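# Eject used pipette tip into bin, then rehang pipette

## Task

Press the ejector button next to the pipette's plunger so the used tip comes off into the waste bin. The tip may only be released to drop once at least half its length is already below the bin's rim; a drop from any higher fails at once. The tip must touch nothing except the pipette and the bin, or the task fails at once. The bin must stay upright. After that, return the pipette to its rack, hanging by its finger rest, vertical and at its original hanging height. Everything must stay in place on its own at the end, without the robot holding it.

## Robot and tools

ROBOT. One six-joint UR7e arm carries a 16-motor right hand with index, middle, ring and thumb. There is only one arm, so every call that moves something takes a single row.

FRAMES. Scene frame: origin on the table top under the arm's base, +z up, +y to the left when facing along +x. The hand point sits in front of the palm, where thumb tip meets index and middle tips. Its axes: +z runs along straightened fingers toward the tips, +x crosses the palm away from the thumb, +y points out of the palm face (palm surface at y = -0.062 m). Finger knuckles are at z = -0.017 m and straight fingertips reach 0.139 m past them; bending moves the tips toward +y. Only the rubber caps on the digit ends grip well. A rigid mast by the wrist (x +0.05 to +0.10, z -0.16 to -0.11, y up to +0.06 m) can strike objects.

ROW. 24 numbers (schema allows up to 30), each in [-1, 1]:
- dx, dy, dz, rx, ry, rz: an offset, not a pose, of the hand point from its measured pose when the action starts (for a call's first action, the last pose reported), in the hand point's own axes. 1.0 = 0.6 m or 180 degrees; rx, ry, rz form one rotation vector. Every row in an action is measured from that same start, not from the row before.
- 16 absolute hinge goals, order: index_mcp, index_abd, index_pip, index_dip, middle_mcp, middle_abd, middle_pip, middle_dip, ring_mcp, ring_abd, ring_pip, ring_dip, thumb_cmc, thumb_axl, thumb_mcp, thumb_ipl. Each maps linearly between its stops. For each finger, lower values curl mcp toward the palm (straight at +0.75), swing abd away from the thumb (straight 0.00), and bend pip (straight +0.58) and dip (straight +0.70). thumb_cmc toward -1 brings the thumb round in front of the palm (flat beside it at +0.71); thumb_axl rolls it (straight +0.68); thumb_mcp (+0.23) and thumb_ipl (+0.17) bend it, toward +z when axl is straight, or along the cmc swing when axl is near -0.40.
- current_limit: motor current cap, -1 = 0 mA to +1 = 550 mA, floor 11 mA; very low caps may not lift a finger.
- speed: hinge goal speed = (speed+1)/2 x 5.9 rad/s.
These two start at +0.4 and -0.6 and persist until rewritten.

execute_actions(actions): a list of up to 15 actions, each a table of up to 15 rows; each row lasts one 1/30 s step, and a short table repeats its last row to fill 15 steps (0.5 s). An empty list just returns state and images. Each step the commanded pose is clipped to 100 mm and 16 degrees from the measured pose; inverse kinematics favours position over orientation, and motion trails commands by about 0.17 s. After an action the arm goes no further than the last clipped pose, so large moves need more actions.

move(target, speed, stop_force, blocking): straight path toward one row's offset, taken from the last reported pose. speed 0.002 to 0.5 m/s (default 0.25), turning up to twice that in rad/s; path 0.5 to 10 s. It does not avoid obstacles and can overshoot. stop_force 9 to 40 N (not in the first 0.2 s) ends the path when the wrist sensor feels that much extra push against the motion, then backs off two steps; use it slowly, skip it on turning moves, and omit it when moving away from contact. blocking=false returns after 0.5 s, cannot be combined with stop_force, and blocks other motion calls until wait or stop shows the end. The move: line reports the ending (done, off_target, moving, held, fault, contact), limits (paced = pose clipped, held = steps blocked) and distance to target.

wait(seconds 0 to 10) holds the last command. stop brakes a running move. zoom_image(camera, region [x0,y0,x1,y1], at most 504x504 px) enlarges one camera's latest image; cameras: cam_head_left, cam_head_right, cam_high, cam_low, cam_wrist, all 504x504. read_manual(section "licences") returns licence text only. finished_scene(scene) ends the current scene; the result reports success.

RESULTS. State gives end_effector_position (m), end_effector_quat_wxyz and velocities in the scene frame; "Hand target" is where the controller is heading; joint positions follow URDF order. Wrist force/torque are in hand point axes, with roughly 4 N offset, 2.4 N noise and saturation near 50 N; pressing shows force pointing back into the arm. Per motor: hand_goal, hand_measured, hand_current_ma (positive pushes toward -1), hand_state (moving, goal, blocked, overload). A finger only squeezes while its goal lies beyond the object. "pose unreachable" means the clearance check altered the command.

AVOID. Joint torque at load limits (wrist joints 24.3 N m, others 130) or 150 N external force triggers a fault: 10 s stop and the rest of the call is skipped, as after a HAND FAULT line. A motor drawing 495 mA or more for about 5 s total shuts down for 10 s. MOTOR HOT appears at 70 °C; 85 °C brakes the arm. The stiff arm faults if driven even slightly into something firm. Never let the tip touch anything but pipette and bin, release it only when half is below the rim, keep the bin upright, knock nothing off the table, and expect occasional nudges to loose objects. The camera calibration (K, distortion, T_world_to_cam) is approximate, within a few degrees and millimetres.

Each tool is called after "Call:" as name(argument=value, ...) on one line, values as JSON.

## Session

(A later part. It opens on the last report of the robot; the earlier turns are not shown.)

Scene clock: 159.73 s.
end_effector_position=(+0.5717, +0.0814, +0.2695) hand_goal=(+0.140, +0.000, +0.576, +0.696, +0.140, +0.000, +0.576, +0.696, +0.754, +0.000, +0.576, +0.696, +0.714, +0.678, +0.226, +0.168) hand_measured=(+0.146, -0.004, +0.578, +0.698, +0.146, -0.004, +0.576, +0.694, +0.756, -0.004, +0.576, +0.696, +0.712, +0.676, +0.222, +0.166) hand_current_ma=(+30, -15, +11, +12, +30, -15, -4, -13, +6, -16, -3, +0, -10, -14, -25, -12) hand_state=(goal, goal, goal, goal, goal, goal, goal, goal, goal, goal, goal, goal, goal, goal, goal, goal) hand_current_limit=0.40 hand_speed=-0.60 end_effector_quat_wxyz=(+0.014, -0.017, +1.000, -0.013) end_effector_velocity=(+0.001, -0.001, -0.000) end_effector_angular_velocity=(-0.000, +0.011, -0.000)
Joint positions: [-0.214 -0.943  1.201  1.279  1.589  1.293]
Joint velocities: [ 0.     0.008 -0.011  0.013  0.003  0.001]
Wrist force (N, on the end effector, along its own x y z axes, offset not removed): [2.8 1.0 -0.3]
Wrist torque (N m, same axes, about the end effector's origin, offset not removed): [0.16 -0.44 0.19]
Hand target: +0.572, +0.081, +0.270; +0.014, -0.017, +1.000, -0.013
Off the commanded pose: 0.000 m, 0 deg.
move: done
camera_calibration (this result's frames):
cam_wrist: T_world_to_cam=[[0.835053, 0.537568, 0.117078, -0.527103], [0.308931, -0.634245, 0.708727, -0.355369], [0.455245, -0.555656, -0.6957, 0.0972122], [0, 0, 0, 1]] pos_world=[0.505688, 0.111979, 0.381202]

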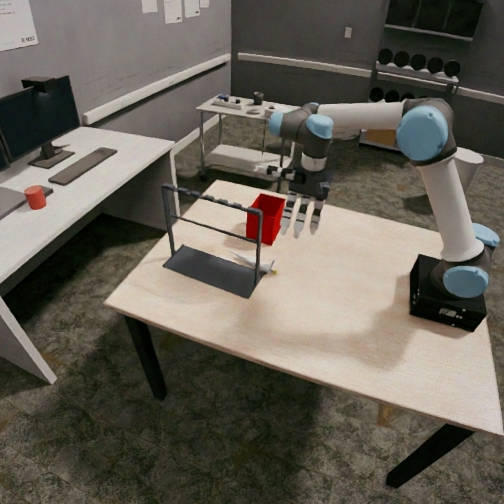

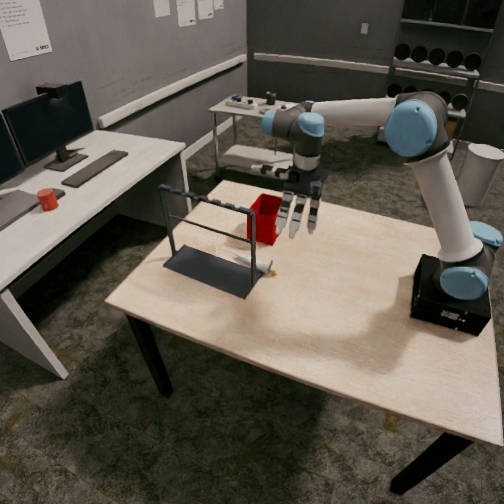

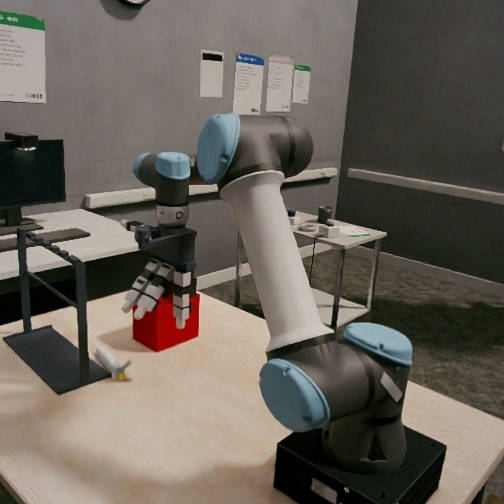

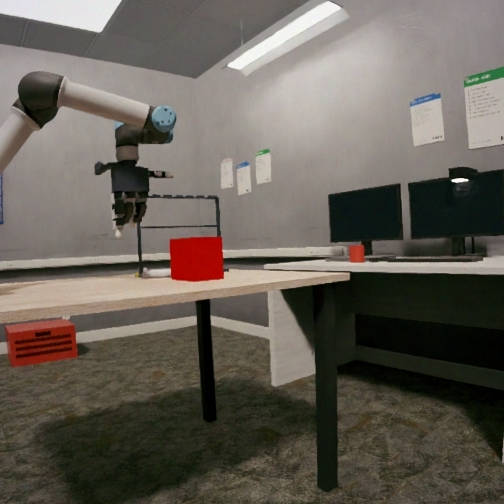

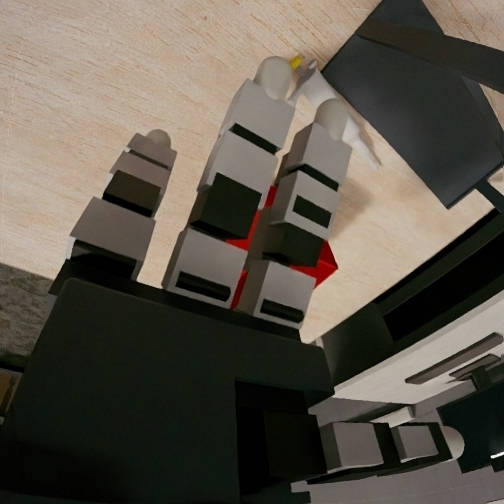

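Call:
move(target=[-0.18,-0.005,0.235,0,0,0,0.14,0,0.576,0.696,0.14,0,0.576,0.696,-0.5,0,0.576,0.696,0.714,0.678,0.226,0.168,0.4,-0.6], speed=0.12)

Call:
zoom_image(camera="cam_high", region=[60, 260, 200, 400])

Call:
zoom_image(camera="cam_head_left", region=[210, 180, 330, 300])

Scene clock: 163.60 s.
end_effector_position=(+0.6837, +0.0785, +0.1318) hand_goal=(+0.140, +0.000, +0.576, +0.696, +0.140, +0.000, +0.576, +0.696, -0.500, +0.000, +0.576, +0.696, +0.714, +0.678, +0.226, +0.168) hand_measured=(+0.146, -0.002, +0.578, +0.698, +0.146, -0.002, +0.576, +0.694, -0.470, -0.004, +0.576, +0.696, +0.712, +0.676, +0.222, +0.166) hand_current_ma=(+31, -14, +11, +12, +30, -14, -3, -13, +163, -15, +3, +0, -10, -14, -27, -12) hand_state=(goal, goal, goal, goal, goal, goal, goal, goal, blocked, goal, goal, goal, goal, goal, goal, goal) hand_current_limit=0.40 hand_speed=-0.60 end_effector_quat_wxyz=(+0.014, -0.017, +1.000, -0.013) end_effector_velocity=(+0.001, +0.000, -0.001) end_effector_angular_velocity=(+0.000, +0.000, +0.001)
Joint positions: [-0.176 -0.53   0.811  1.257  1.59   1.331]
Joint velocities: [ 0.001  0.004 -0.007  0.003 -0.    -0.001]
Wrist force (N, on the end effector, along its own x y z axes, offset not removed): [-2.8 0.2 0.5]
Wrist torque (N m, same axes, about the end effector's origin, offset not removed): [0.13 0.43 -0.40]
Hand target: +0.684, +0.079, +0.132; +0.014, -0.017, +1.000, -0.013
Off the commanded pose: 0.000 m, 0 deg.
move: done
camera_calibration (this result's frames):
cam_wrist: T_world_to_cam=[[0.835056, 0.537554, 0.11712, -0.602938], [0.308869, -0.634232, 0.708767, -0.294188], [0.455282, -0.555685, -0.695653, -0.0512277], [0, 0, 0, 1]] pos_world=[0.617676, 0.109062, 0.24349]

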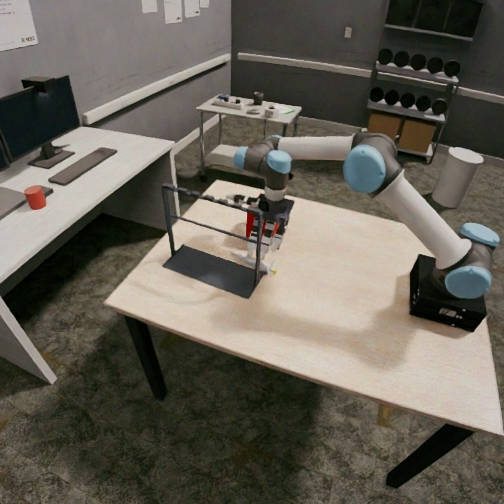

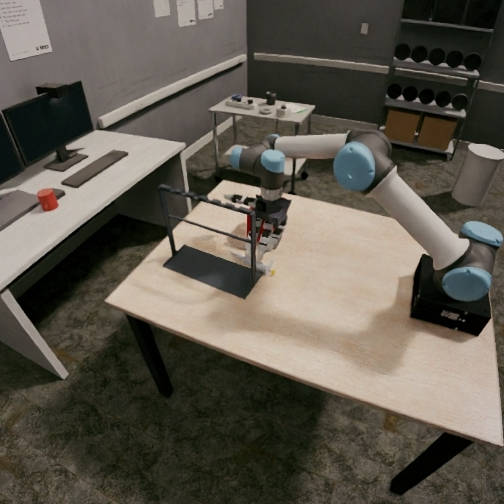

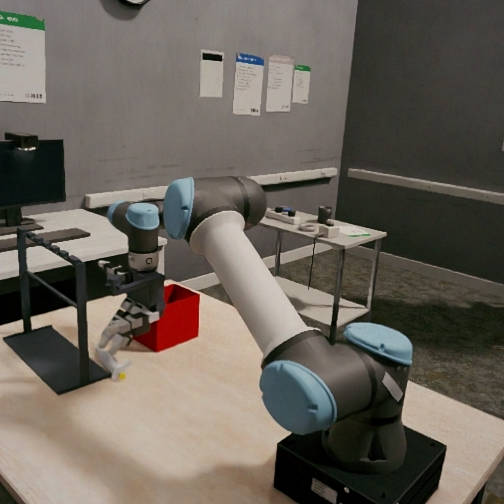

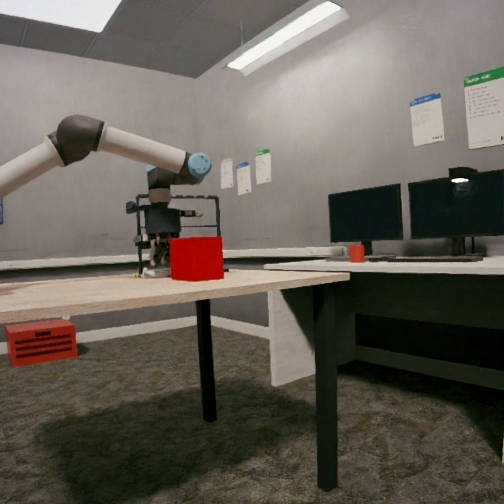

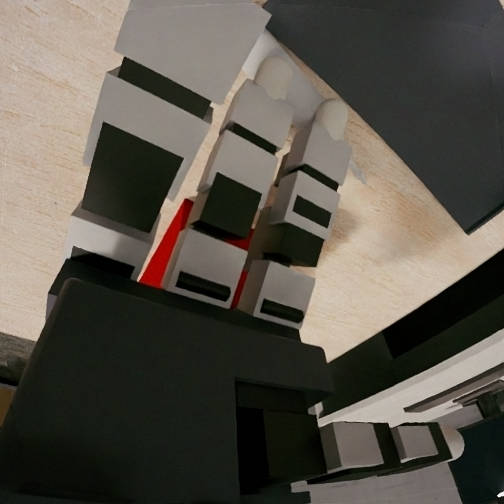

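Region (60, 260, 200, 400) of cam_high's 504x504 image, scaled by 3.600, with more detail than that image has.

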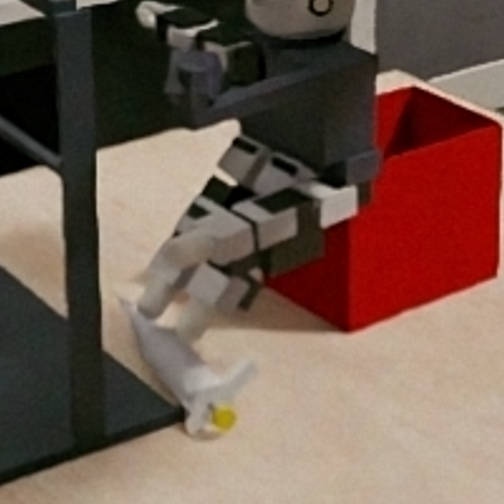

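Region (210, 180, 330, 300) of cam_head_left's 504x504 image, scaled by 4.200, with more detail than that image has.

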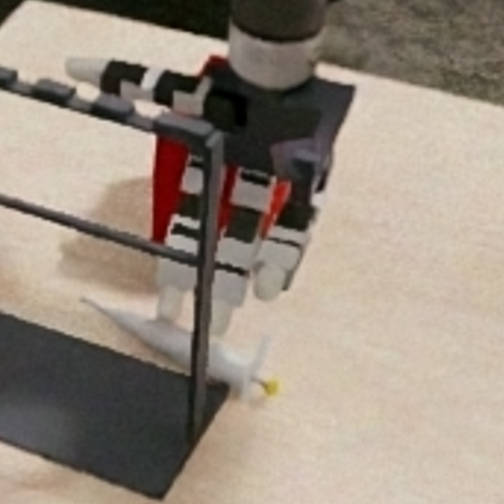

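Call:
move(target=[0.02,0.012,0.035,0,0,0,0.1,0,0.576,0.696,0.1,0,0.576,0.696,-0.5,0,0.576,0.696,0.714,0.678,0.226,0.168,0.4,-0.6], speed=0.02)

Call:
move(target=[0.35,0,0,0,0,0,0.1,0,0.576,0.696,0.1,0,0.576,0.696,-0.5,0,0.576,0.696,0.714,0.678,0.226,0.168,0.4,-0.6], speed=0.05)

Call:
zoom_image(camera="cam_head_left", region=[230, 200, 380, 330])

Scene clock: 167.03 s.
end_effector_position=(+0.6722, +0.0847, +0.1104) hand_goal=(+0.100, +0.000, +0.576, +0.696, +0.100, +0.000, +0.576, +0.696, -0.500, +0.000, +0.576, +0.696, +0.714, +0.678, +0.226, +0.168) hand_measured=(+0.120, -0.002, +0.578, +0.698, +0.108, +0.000, +0.576, +0.694, -0.470, -0.004, +0.576, +0.696, +0.712, +0.676, +0.222, +0.166) hand_current_ma=(+104, -14, +11, +12, +45, -2, -2, -13, +162, -15, +3, +0, -10, -14, -27, -12) hand_state=(goal, goal, goal, goal, goal, goal, goal, goal, blocked, goal, goal, goal, goal, goal, goal, goal) hand_current_limit=0.40 hand_speed=-0.60 end_effector_quat_wxyz=(+0.014, -0.017, +1.000, -0.013) end_effector_velocity=(-0.000, +0.000, -0.001) end_effector_angular_velocity=(-0.001, -0.001, +0.000)
Joint positions: [-0.17  -0.544  0.897  1.185  1.59   1.337]
Joint velocities: [ 0.    -0.001  0.004 -0.004  0.001  0.   ]
Wrist force (N, on the end effector, along its own x y z axes, offset not removed): [1.5 -3.3 0.4]
Wrist torque (N m, same axes, about the end effector's origin, offset not removed): [-0.17 -0.14 0.04]
Hand target: +0.672, +0.085, +0.110; +0.014, -0.017, +1.000, -0.013
Off the commanded pose: 0.000 m, 0 deg.
move: done
camera_calibration (this result's frames):
cam_wrist: T_world_to_cam=[[0.835056, 0.53756, 0.117096, -0.594112], [0.308887, -0.634221, 0.708768, -0.271514], [0.45527, -0.555691, -0.695655, -0.0574451], [0, 0, 0, 1]] pos_world=[0.606137, 0.115249, 0.222047]

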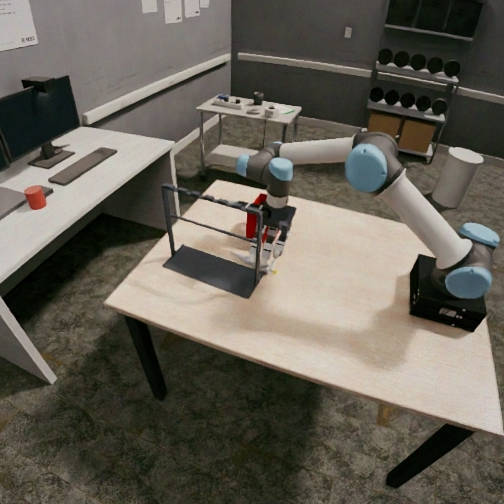

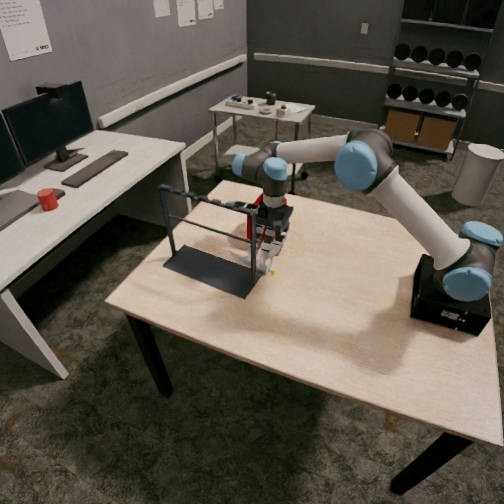

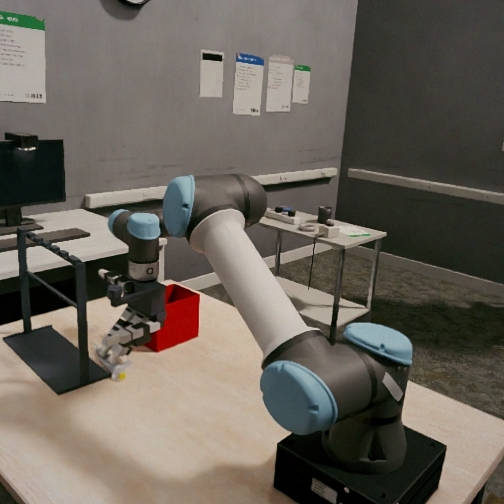

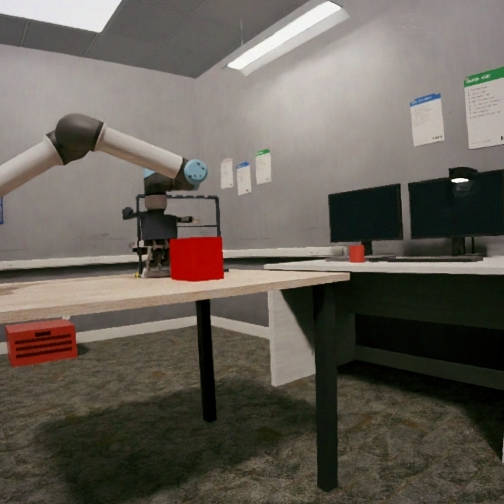

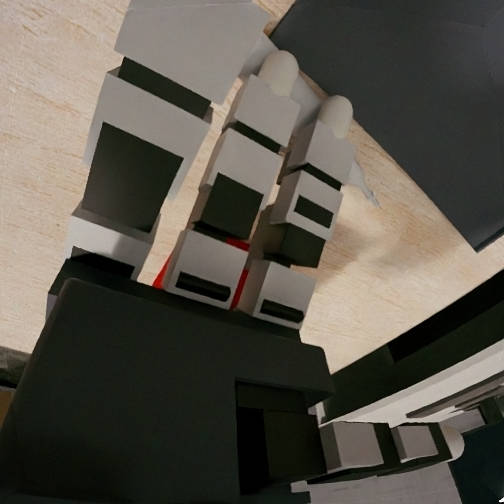

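Scene clock: 171.60 s.
end_effector_position=(+0.4627, +0.0773, +0.1044) hand_goal=(+0.100, +0.000, +0.576, +0.696, +0.100, +0.000, +0.576, +0.696, -0.500, +0.000, +0.576, +0.696, +0.714, +0.678, +0.226, +0.168) hand_measured=(+0.114, +0.000, +0.578, +0.698, +0.106, +0.002, +0.576, +0.694, -0.470, -0.004, +0.576, +0.696, +0.712, +0.676, +0.222, +0.166) hand_current_ma=(+74, -3, +11, +12, +29, +13, -2, -13, +162, -15, +3, +0, -10, -14, -27, -12) hand_state=(goal, goal, goal, goal, goal, goal, goal, goal, blocked, goal, goal, goal, goal, goal, goal, goal) hand_current_limit=0.40 hand_speed=-0.60 end_effector_quat_wxyz=(+0.014, -0.017, +1.000, -0.013) end_effector_velocity=(-0.001, +0.000, -0.000) end_effector_angular_velocity=(-0.000, +0.000, +0.001)
Joint positions: [-0.286 -0.984  1.76   0.76   1.586  1.221]
Joint velocities: [-0.001 -0.002  0.004 -0.002  0.    -0.002]
Wrist force (N, on the end effector, along its own x y z axes, offset not removed): [4.1 -0.1 4.0]
Wrist torque (N m, same axes, about the end effector's origin, offset not removed): [-0.05 -0.74 0.37]
Hand target: +0.463, +0.077, +0.104; +0.014, -0.017, +1.000, -0.013
Off the commanded pose: 0.000 m, 0 deg.
move: done
camera_calibration (this result's frames):
cam_wrist: T_world_to_cam=[[0.835051, 0.537555, 0.117149, -0.414488], [0.30888, -0.634274, 0.708724, -0.207249], [0.455283, -0.555635, -0.695692, 0.0296305], [0, 0, 0, 1]] pos_world=[0.396643, 0.107821, 0.216053]

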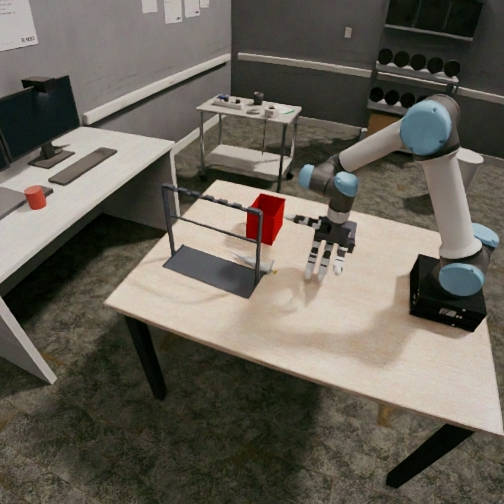

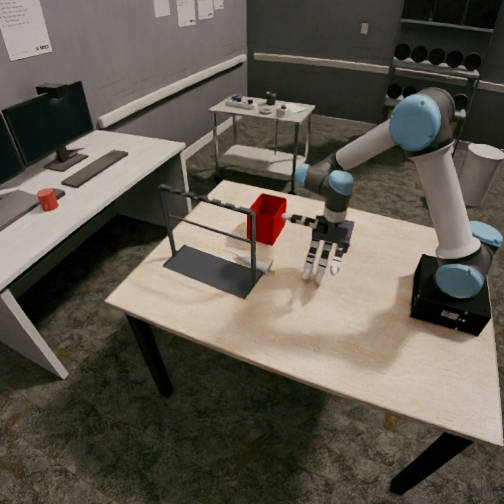

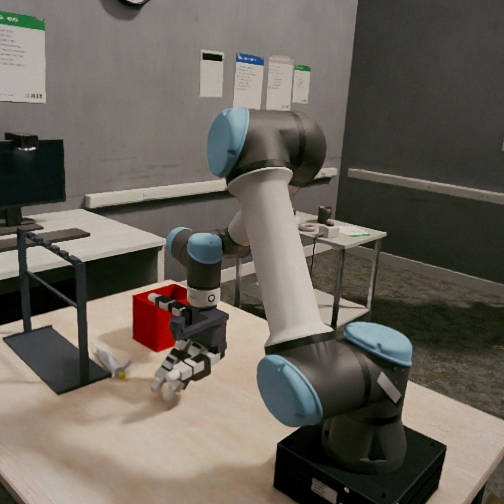

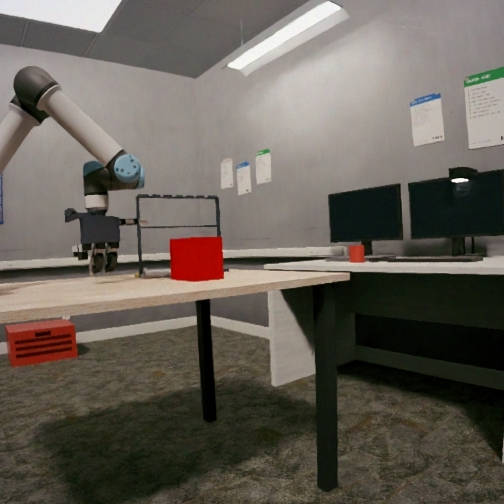

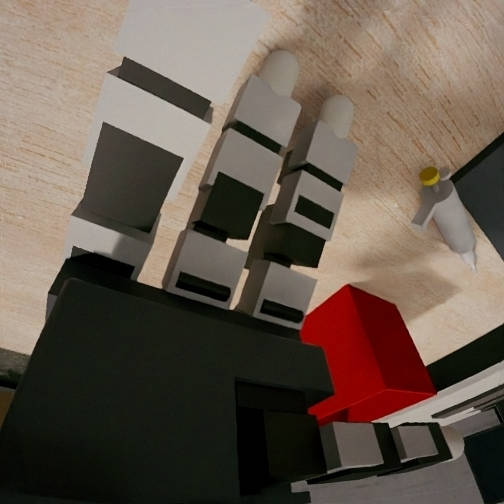

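Region (230, 200, 380, 330) of cam_head_left's 504x504 image, scaled by 3.360, with more detail than that image has; it fills the top 437 rows of this view, and the rest is white.

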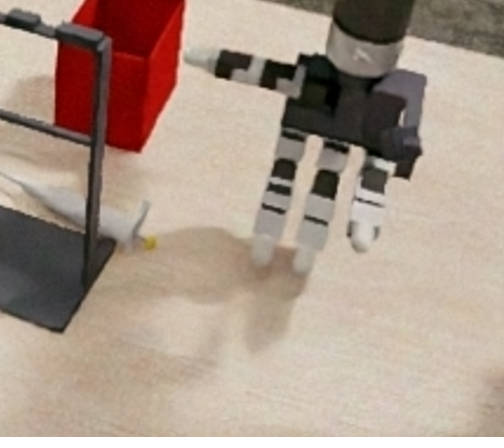

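Call:
move(target=[-0.34,-0.025,-0.05,0,0,0,0.1,0,0.576,0.696,0.1,0,0.576,0.696,-0.5,0,0.576,0.696,0.714,0.678,0.226,0.168,0.4,-0.6], speed=0.15)

Call:
move(target=[0,0,0.06,0,0,0,0.1,0,0.576,0.696,0.1,0,0.576,0.696,-0.5,0,0.576,0.696,0.714,0.678,0.226,0.168,0.4,-0.6], speed=0.03)

Call:
zoom_image(camera="cam_high", region=[60, 260, 200, 400])

Call:
zoom_image(camera="cam_head_left", region=[210, 180, 330, 300])

Scene clock: 176.97 s.
end_effector_position=(+0.6658, +0.0703, +0.1406) hand_goal=(+0.100, +0.000, +0.576, +0.696, +0.100, +0.000, +0.576, +0.696, -0.500, +0.000, +0.576, +0.696, +0.714, +0.678, +0.226, +0.168) hand_measured=(+0.114, +0.000, +0.578, +0.698, +0.106, +0.002, +0.576, +0.694, -0.470, -0.004, +0.576, +0.696, +0.712, +0.676, +0.222, +0.166) hand_current_ma=(+74, -3, +11, +12, +29, +11, -2, -13, +162, -14, +3, +0, -10, -14, -27, -12) hand_state=(goal, goal, goal, goal, goal, goal, goal, goal, blocked, goal, goal, goal, goal, goal, goal, goal) hand_current_limit=0.40 hand_speed=-0.60 end_effector_quat_wxyz=(+0.014, -0.017, +1.000, -0.013) end_effector_velocity=(+0.001, -0.000, -0.000) end_effector_angular_velocity=(-0.000, +0.003, -0.000)
Joint positions: [-0.195 -0.592  0.91   1.22   1.589  1.312]
Joint velocities: [ 0.001  0.007 -0.012  0.008  0.001  0.001]
Wrist force (N, on the end effector, along its own x y z axes, offset not removed): [3.5 -0.4 -1.3]
Wrist torque (N m, same axes, about the end effector's origin, offset not removed): [0.33 -0.57 0.23]
Hand target: +0.666, +0.070, +0.141; +0.014, -0.017, +1.000, -0.013
Off the commanded pose: 0.000 m, 0 deg.
move: done
camera_calibration (this result's frames):
cam_wrist: T_world_to_cam=[[0.835065, 0.537514, 0.11724, -0.584605], [0.308742, -0.634254, 0.708802, -0.29998], [0.455351, -0.555699, -0.695596, -0.041578], [0, 0, 0, 1]] pos_world=[0.599732, 0.100865, 0.252244]

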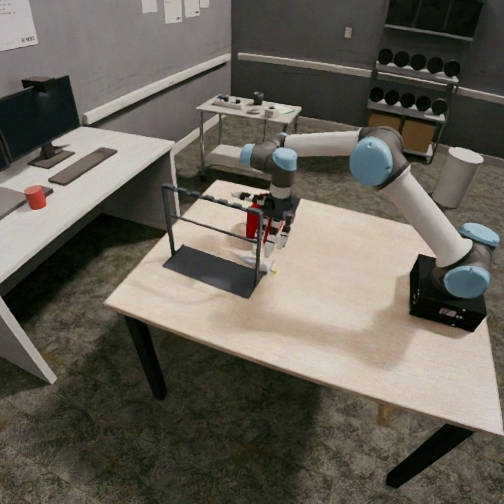

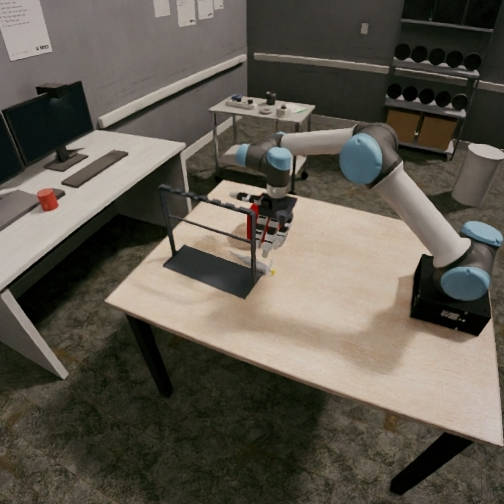

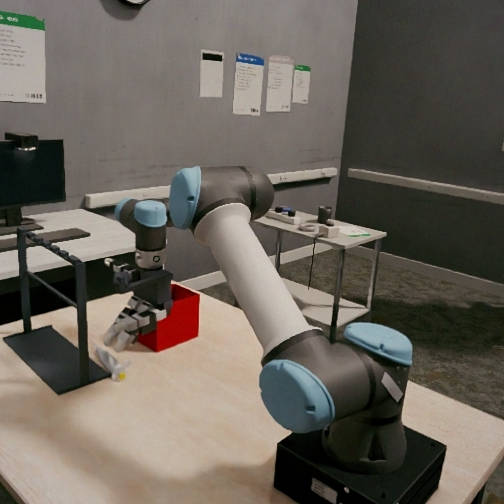

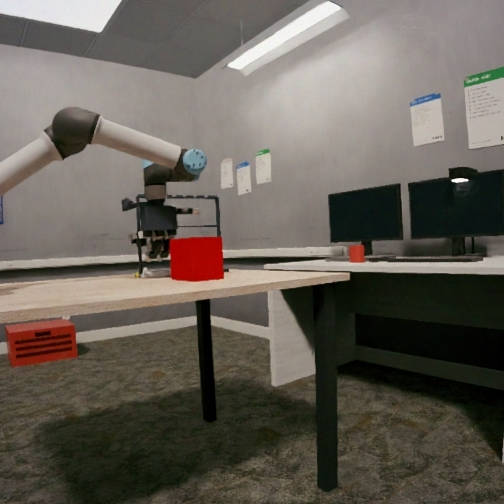

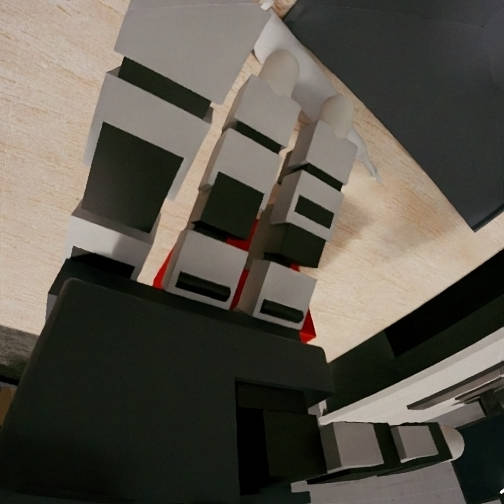

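Scene clock: 178.53 s.
end_effector_position=(+0.6669, +0.0694, +0.1047) hand_goal=(+0.100, +0.000, +0.576, +0.696, +0.100, +0.000, +0.576, +0.696, -0.500, +0.000, +0.576, +0.696, +0.714, +0.678, +0.226, +0.168) hand_measured=(+0.076, +0.002, +0.564, +0.690, +0.080, +0.002, +0.562, +0.688, -0.470, -0.004, +0.576, +0.696, +0.712, +0.676, +0.222, +0.166) hand_current_ma=(-131, +7, -73, -31, -112, +11, -74, -40, +162, -14, +3, +0, -10, -14, -27, -12) hand_state=(blocked, goal, goal, goal, blocked, goal, goal, goal, blocked, goal, goal, goal, goal, goal, goal, goal) hand_current_limit=0.40 hand_speed=-0.60 end_effector_quat_wxyz=(+0.014, -0.017, +1.000, -0.013) end_effector_velocity=(-0.000, +0.000, -0.001) end_effector_angular_velocity=(+0.000, +0.000, +0.001)
Joint positions: [-0.196 -0.553  0.93   1.16   1.589  1.311]
Joint velocities: [ 0.001  0.001  0.001 -0.001 -0.    -0.   ]
Wrist force (N, on the end effector, along its own x y z axes, offset not removed): [1.6 -1.2 -6.1]
Wrist torque (N m, same axes, about the end effector's origin, offset not removed): [0.41 -0.36 0.28]
Hand target: +0.667, +0.069, +0.105; +0.014, -0.017, +1.000, -0.013
Off the commanded pose: 0.000 m, 0 deg.
move: done
camera_calibration (this result's frames):
cam_wrist: T_world_to_cam=[[0.835066, 0.537516, 0.117218, -0.580774], [0.308734, -0.634217, 0.708839, -0.275475], [0.455354, -0.555738, -0.695563, -0.0675882], [0, 0, 0, 1]] pos_world=[0.60081, 0.0999031, 0.216333]

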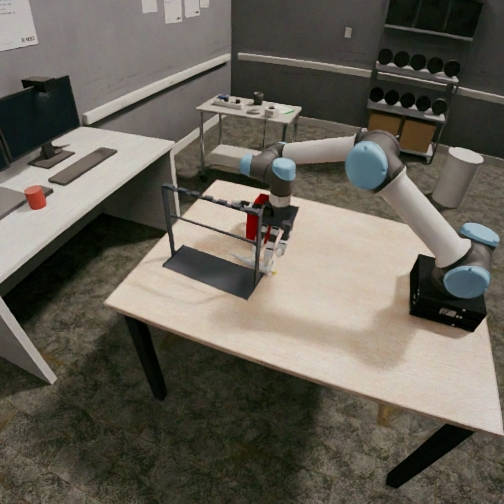

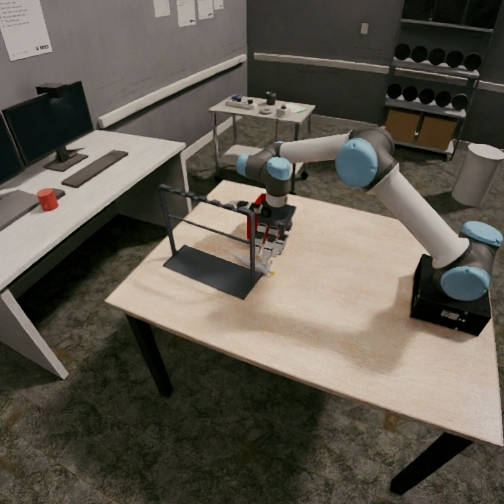

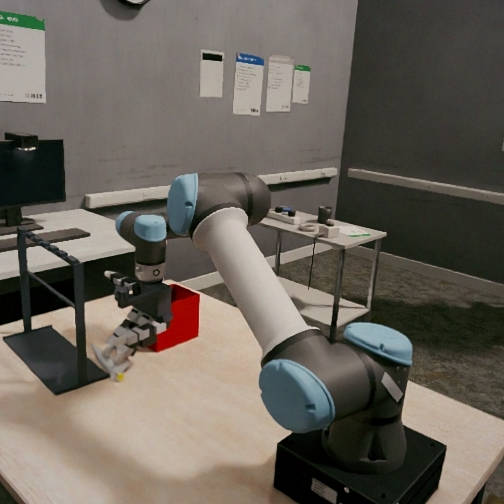

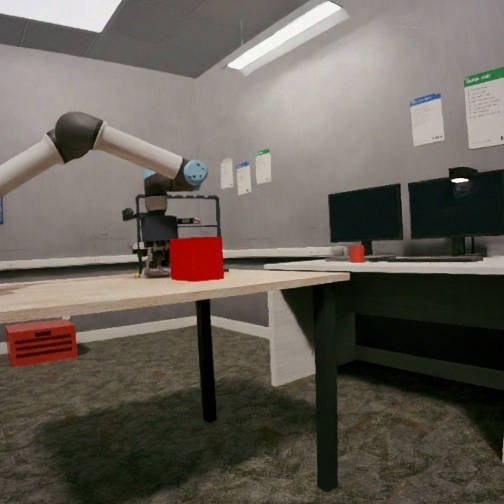

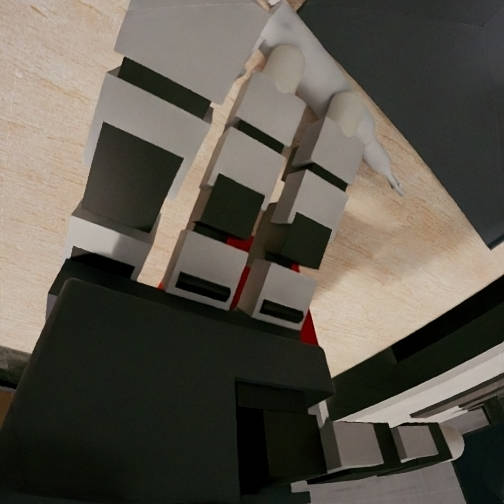

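Region (60, 260, 200, 400) of cam_high's 504x504 image, scaled by 3.600, with more detail than that image has.

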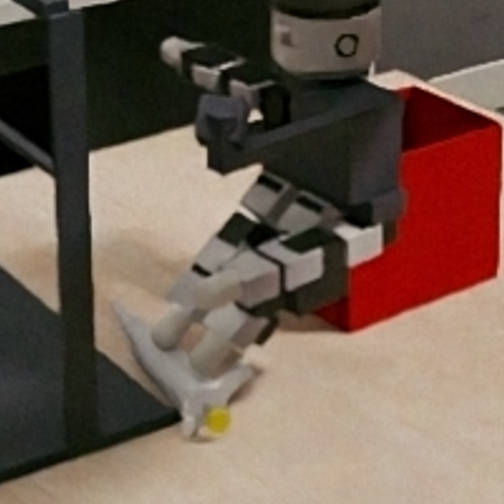

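Region (210, 180, 330, 300) of cam_head_left's 504x504 image, scaled by 4.200, with more detail than that image has.

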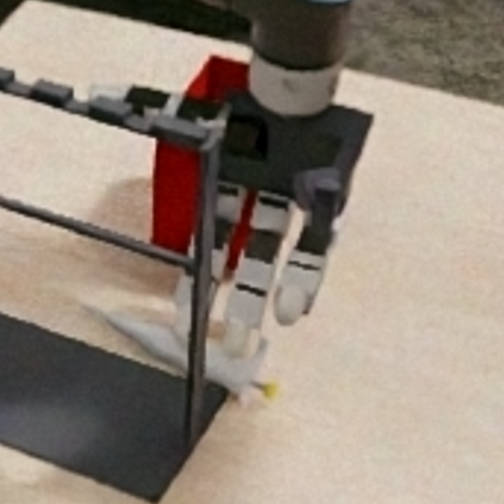

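Now pressing on top. Drag horizontally (compensate tilt).

Call:
move(target=[0.35,0.0,-0.008,0,0,0,0.1,0,0.576,0.696,0.1,0,0.576,0.696,-0.5,0,0.576,0.696,0.714,0.678,0.226,0.168,0.4,-0.6], speed=0.04)

Call:
zoom_image(camera="cam_head_left", region=[230, 200, 380, 330])

Scene clock: 185.23 s.
end_effector_position=(+0.4573, +0.0621, +0.1035) hand_goal=(+0.100, +0.000, +0.576, +0.696, +0.100, +0.000, +0.576, +0.696, -0.500, +0.000, +0.576, +0.696, +0.714, +0.678, +0.226, +0.168) hand_measured=(+0.106, +0.002, +0.576, +0.694, +0.106, +0.002, +0.576, +0.694, -0.470, -0.004, +0.576, +0.696, +0.712, +0.676, +0.222, +0.166) hand_current_ma=(+32, +13, -3, -12, +29, +13, -3, -13, +162, -14, +3, +0, -10, -14, -27, -12) hand_state=(goal, goal, goal, goal, goal, goal, goal, goal, blocked, goal, goal, goal, goal, goal, goal, goal) hand_current_limit=0.40 hand_speed=-0.60 end_effector_quat_wxyz=(+0.014, -0.017, +1.000, -0.013) end_effector_velocity=(-0.001, +0.000, +0.000) end_effector_angular_velocity=(-0.000, -0.001, +0.000)
Joint positions: [-0.325 -0.991  1.778  0.749  1.585  1.182]
Joint velocities: [-0.001 -0.004  0.005 -0.002 -0.    -0.001]
Wrist force (N, on the end effector, along its own x y z axes, offset not removed): [2.6 2.9 -0.7]
Wrist torque (N m, same axes, about the end effector's origin, offset not removed): [0.55 -0.49 0.32]
Hand target: +0.457, +0.062, +0.103; +0.014, -0.017, +1.000, -0.013
Off the commanded pose: 0.000 m, 0 deg.
move: done
camera_calibration (this result's frames):
cam_wrist: T_world_to_cam=[[0.835062, 0.53751, 0.117281, -0.401669], [0.308723, -0.634276, 0.70879, -0.214491], [0.455371, -0.555676, -0.695602, 0.0229495], [0, 0, 0, 1]] pos_world=[0.391186, 0.092607, 0.215101]

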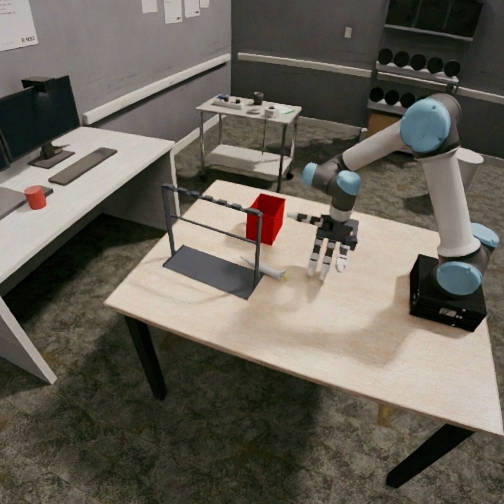

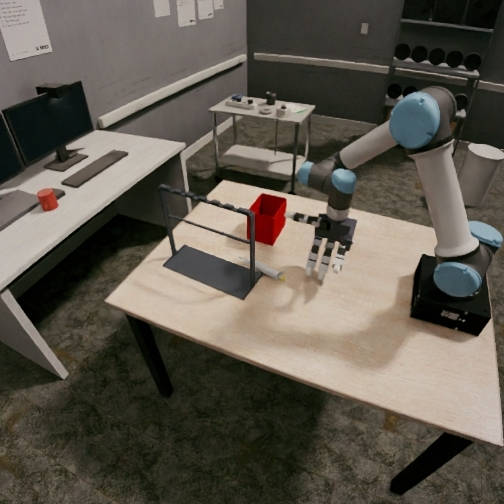

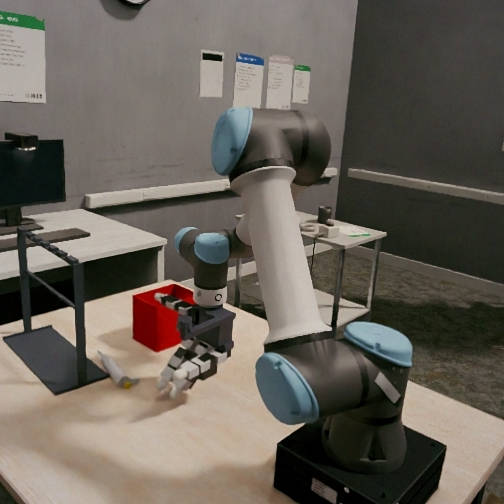

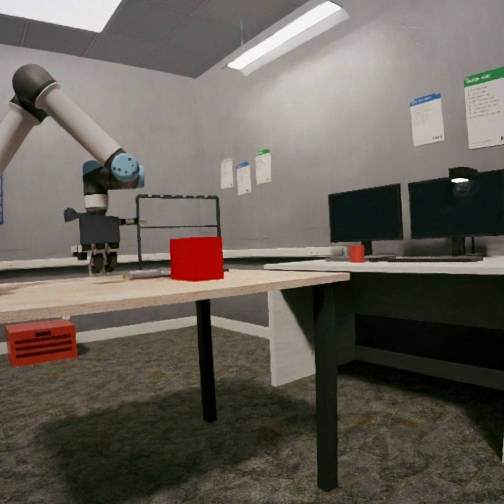

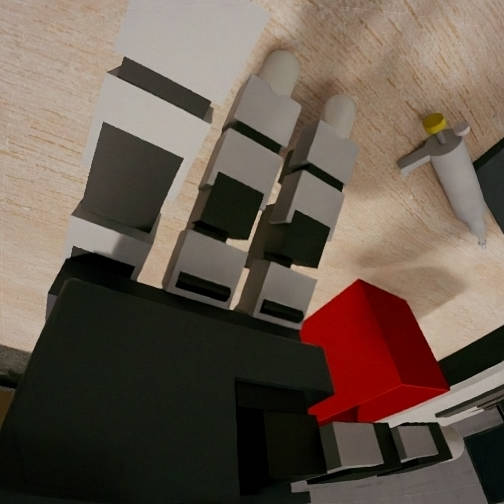

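Region (230, 200, 380, 330) of cam_head_left's 504x504 image, scaled by 3.360, with more detail than that image has; it fills the top 437 rows of this view, and the rest is white.

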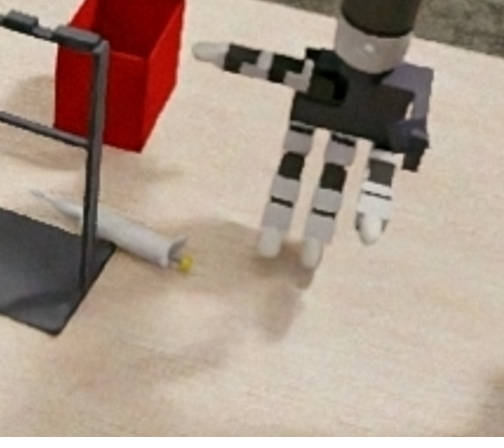

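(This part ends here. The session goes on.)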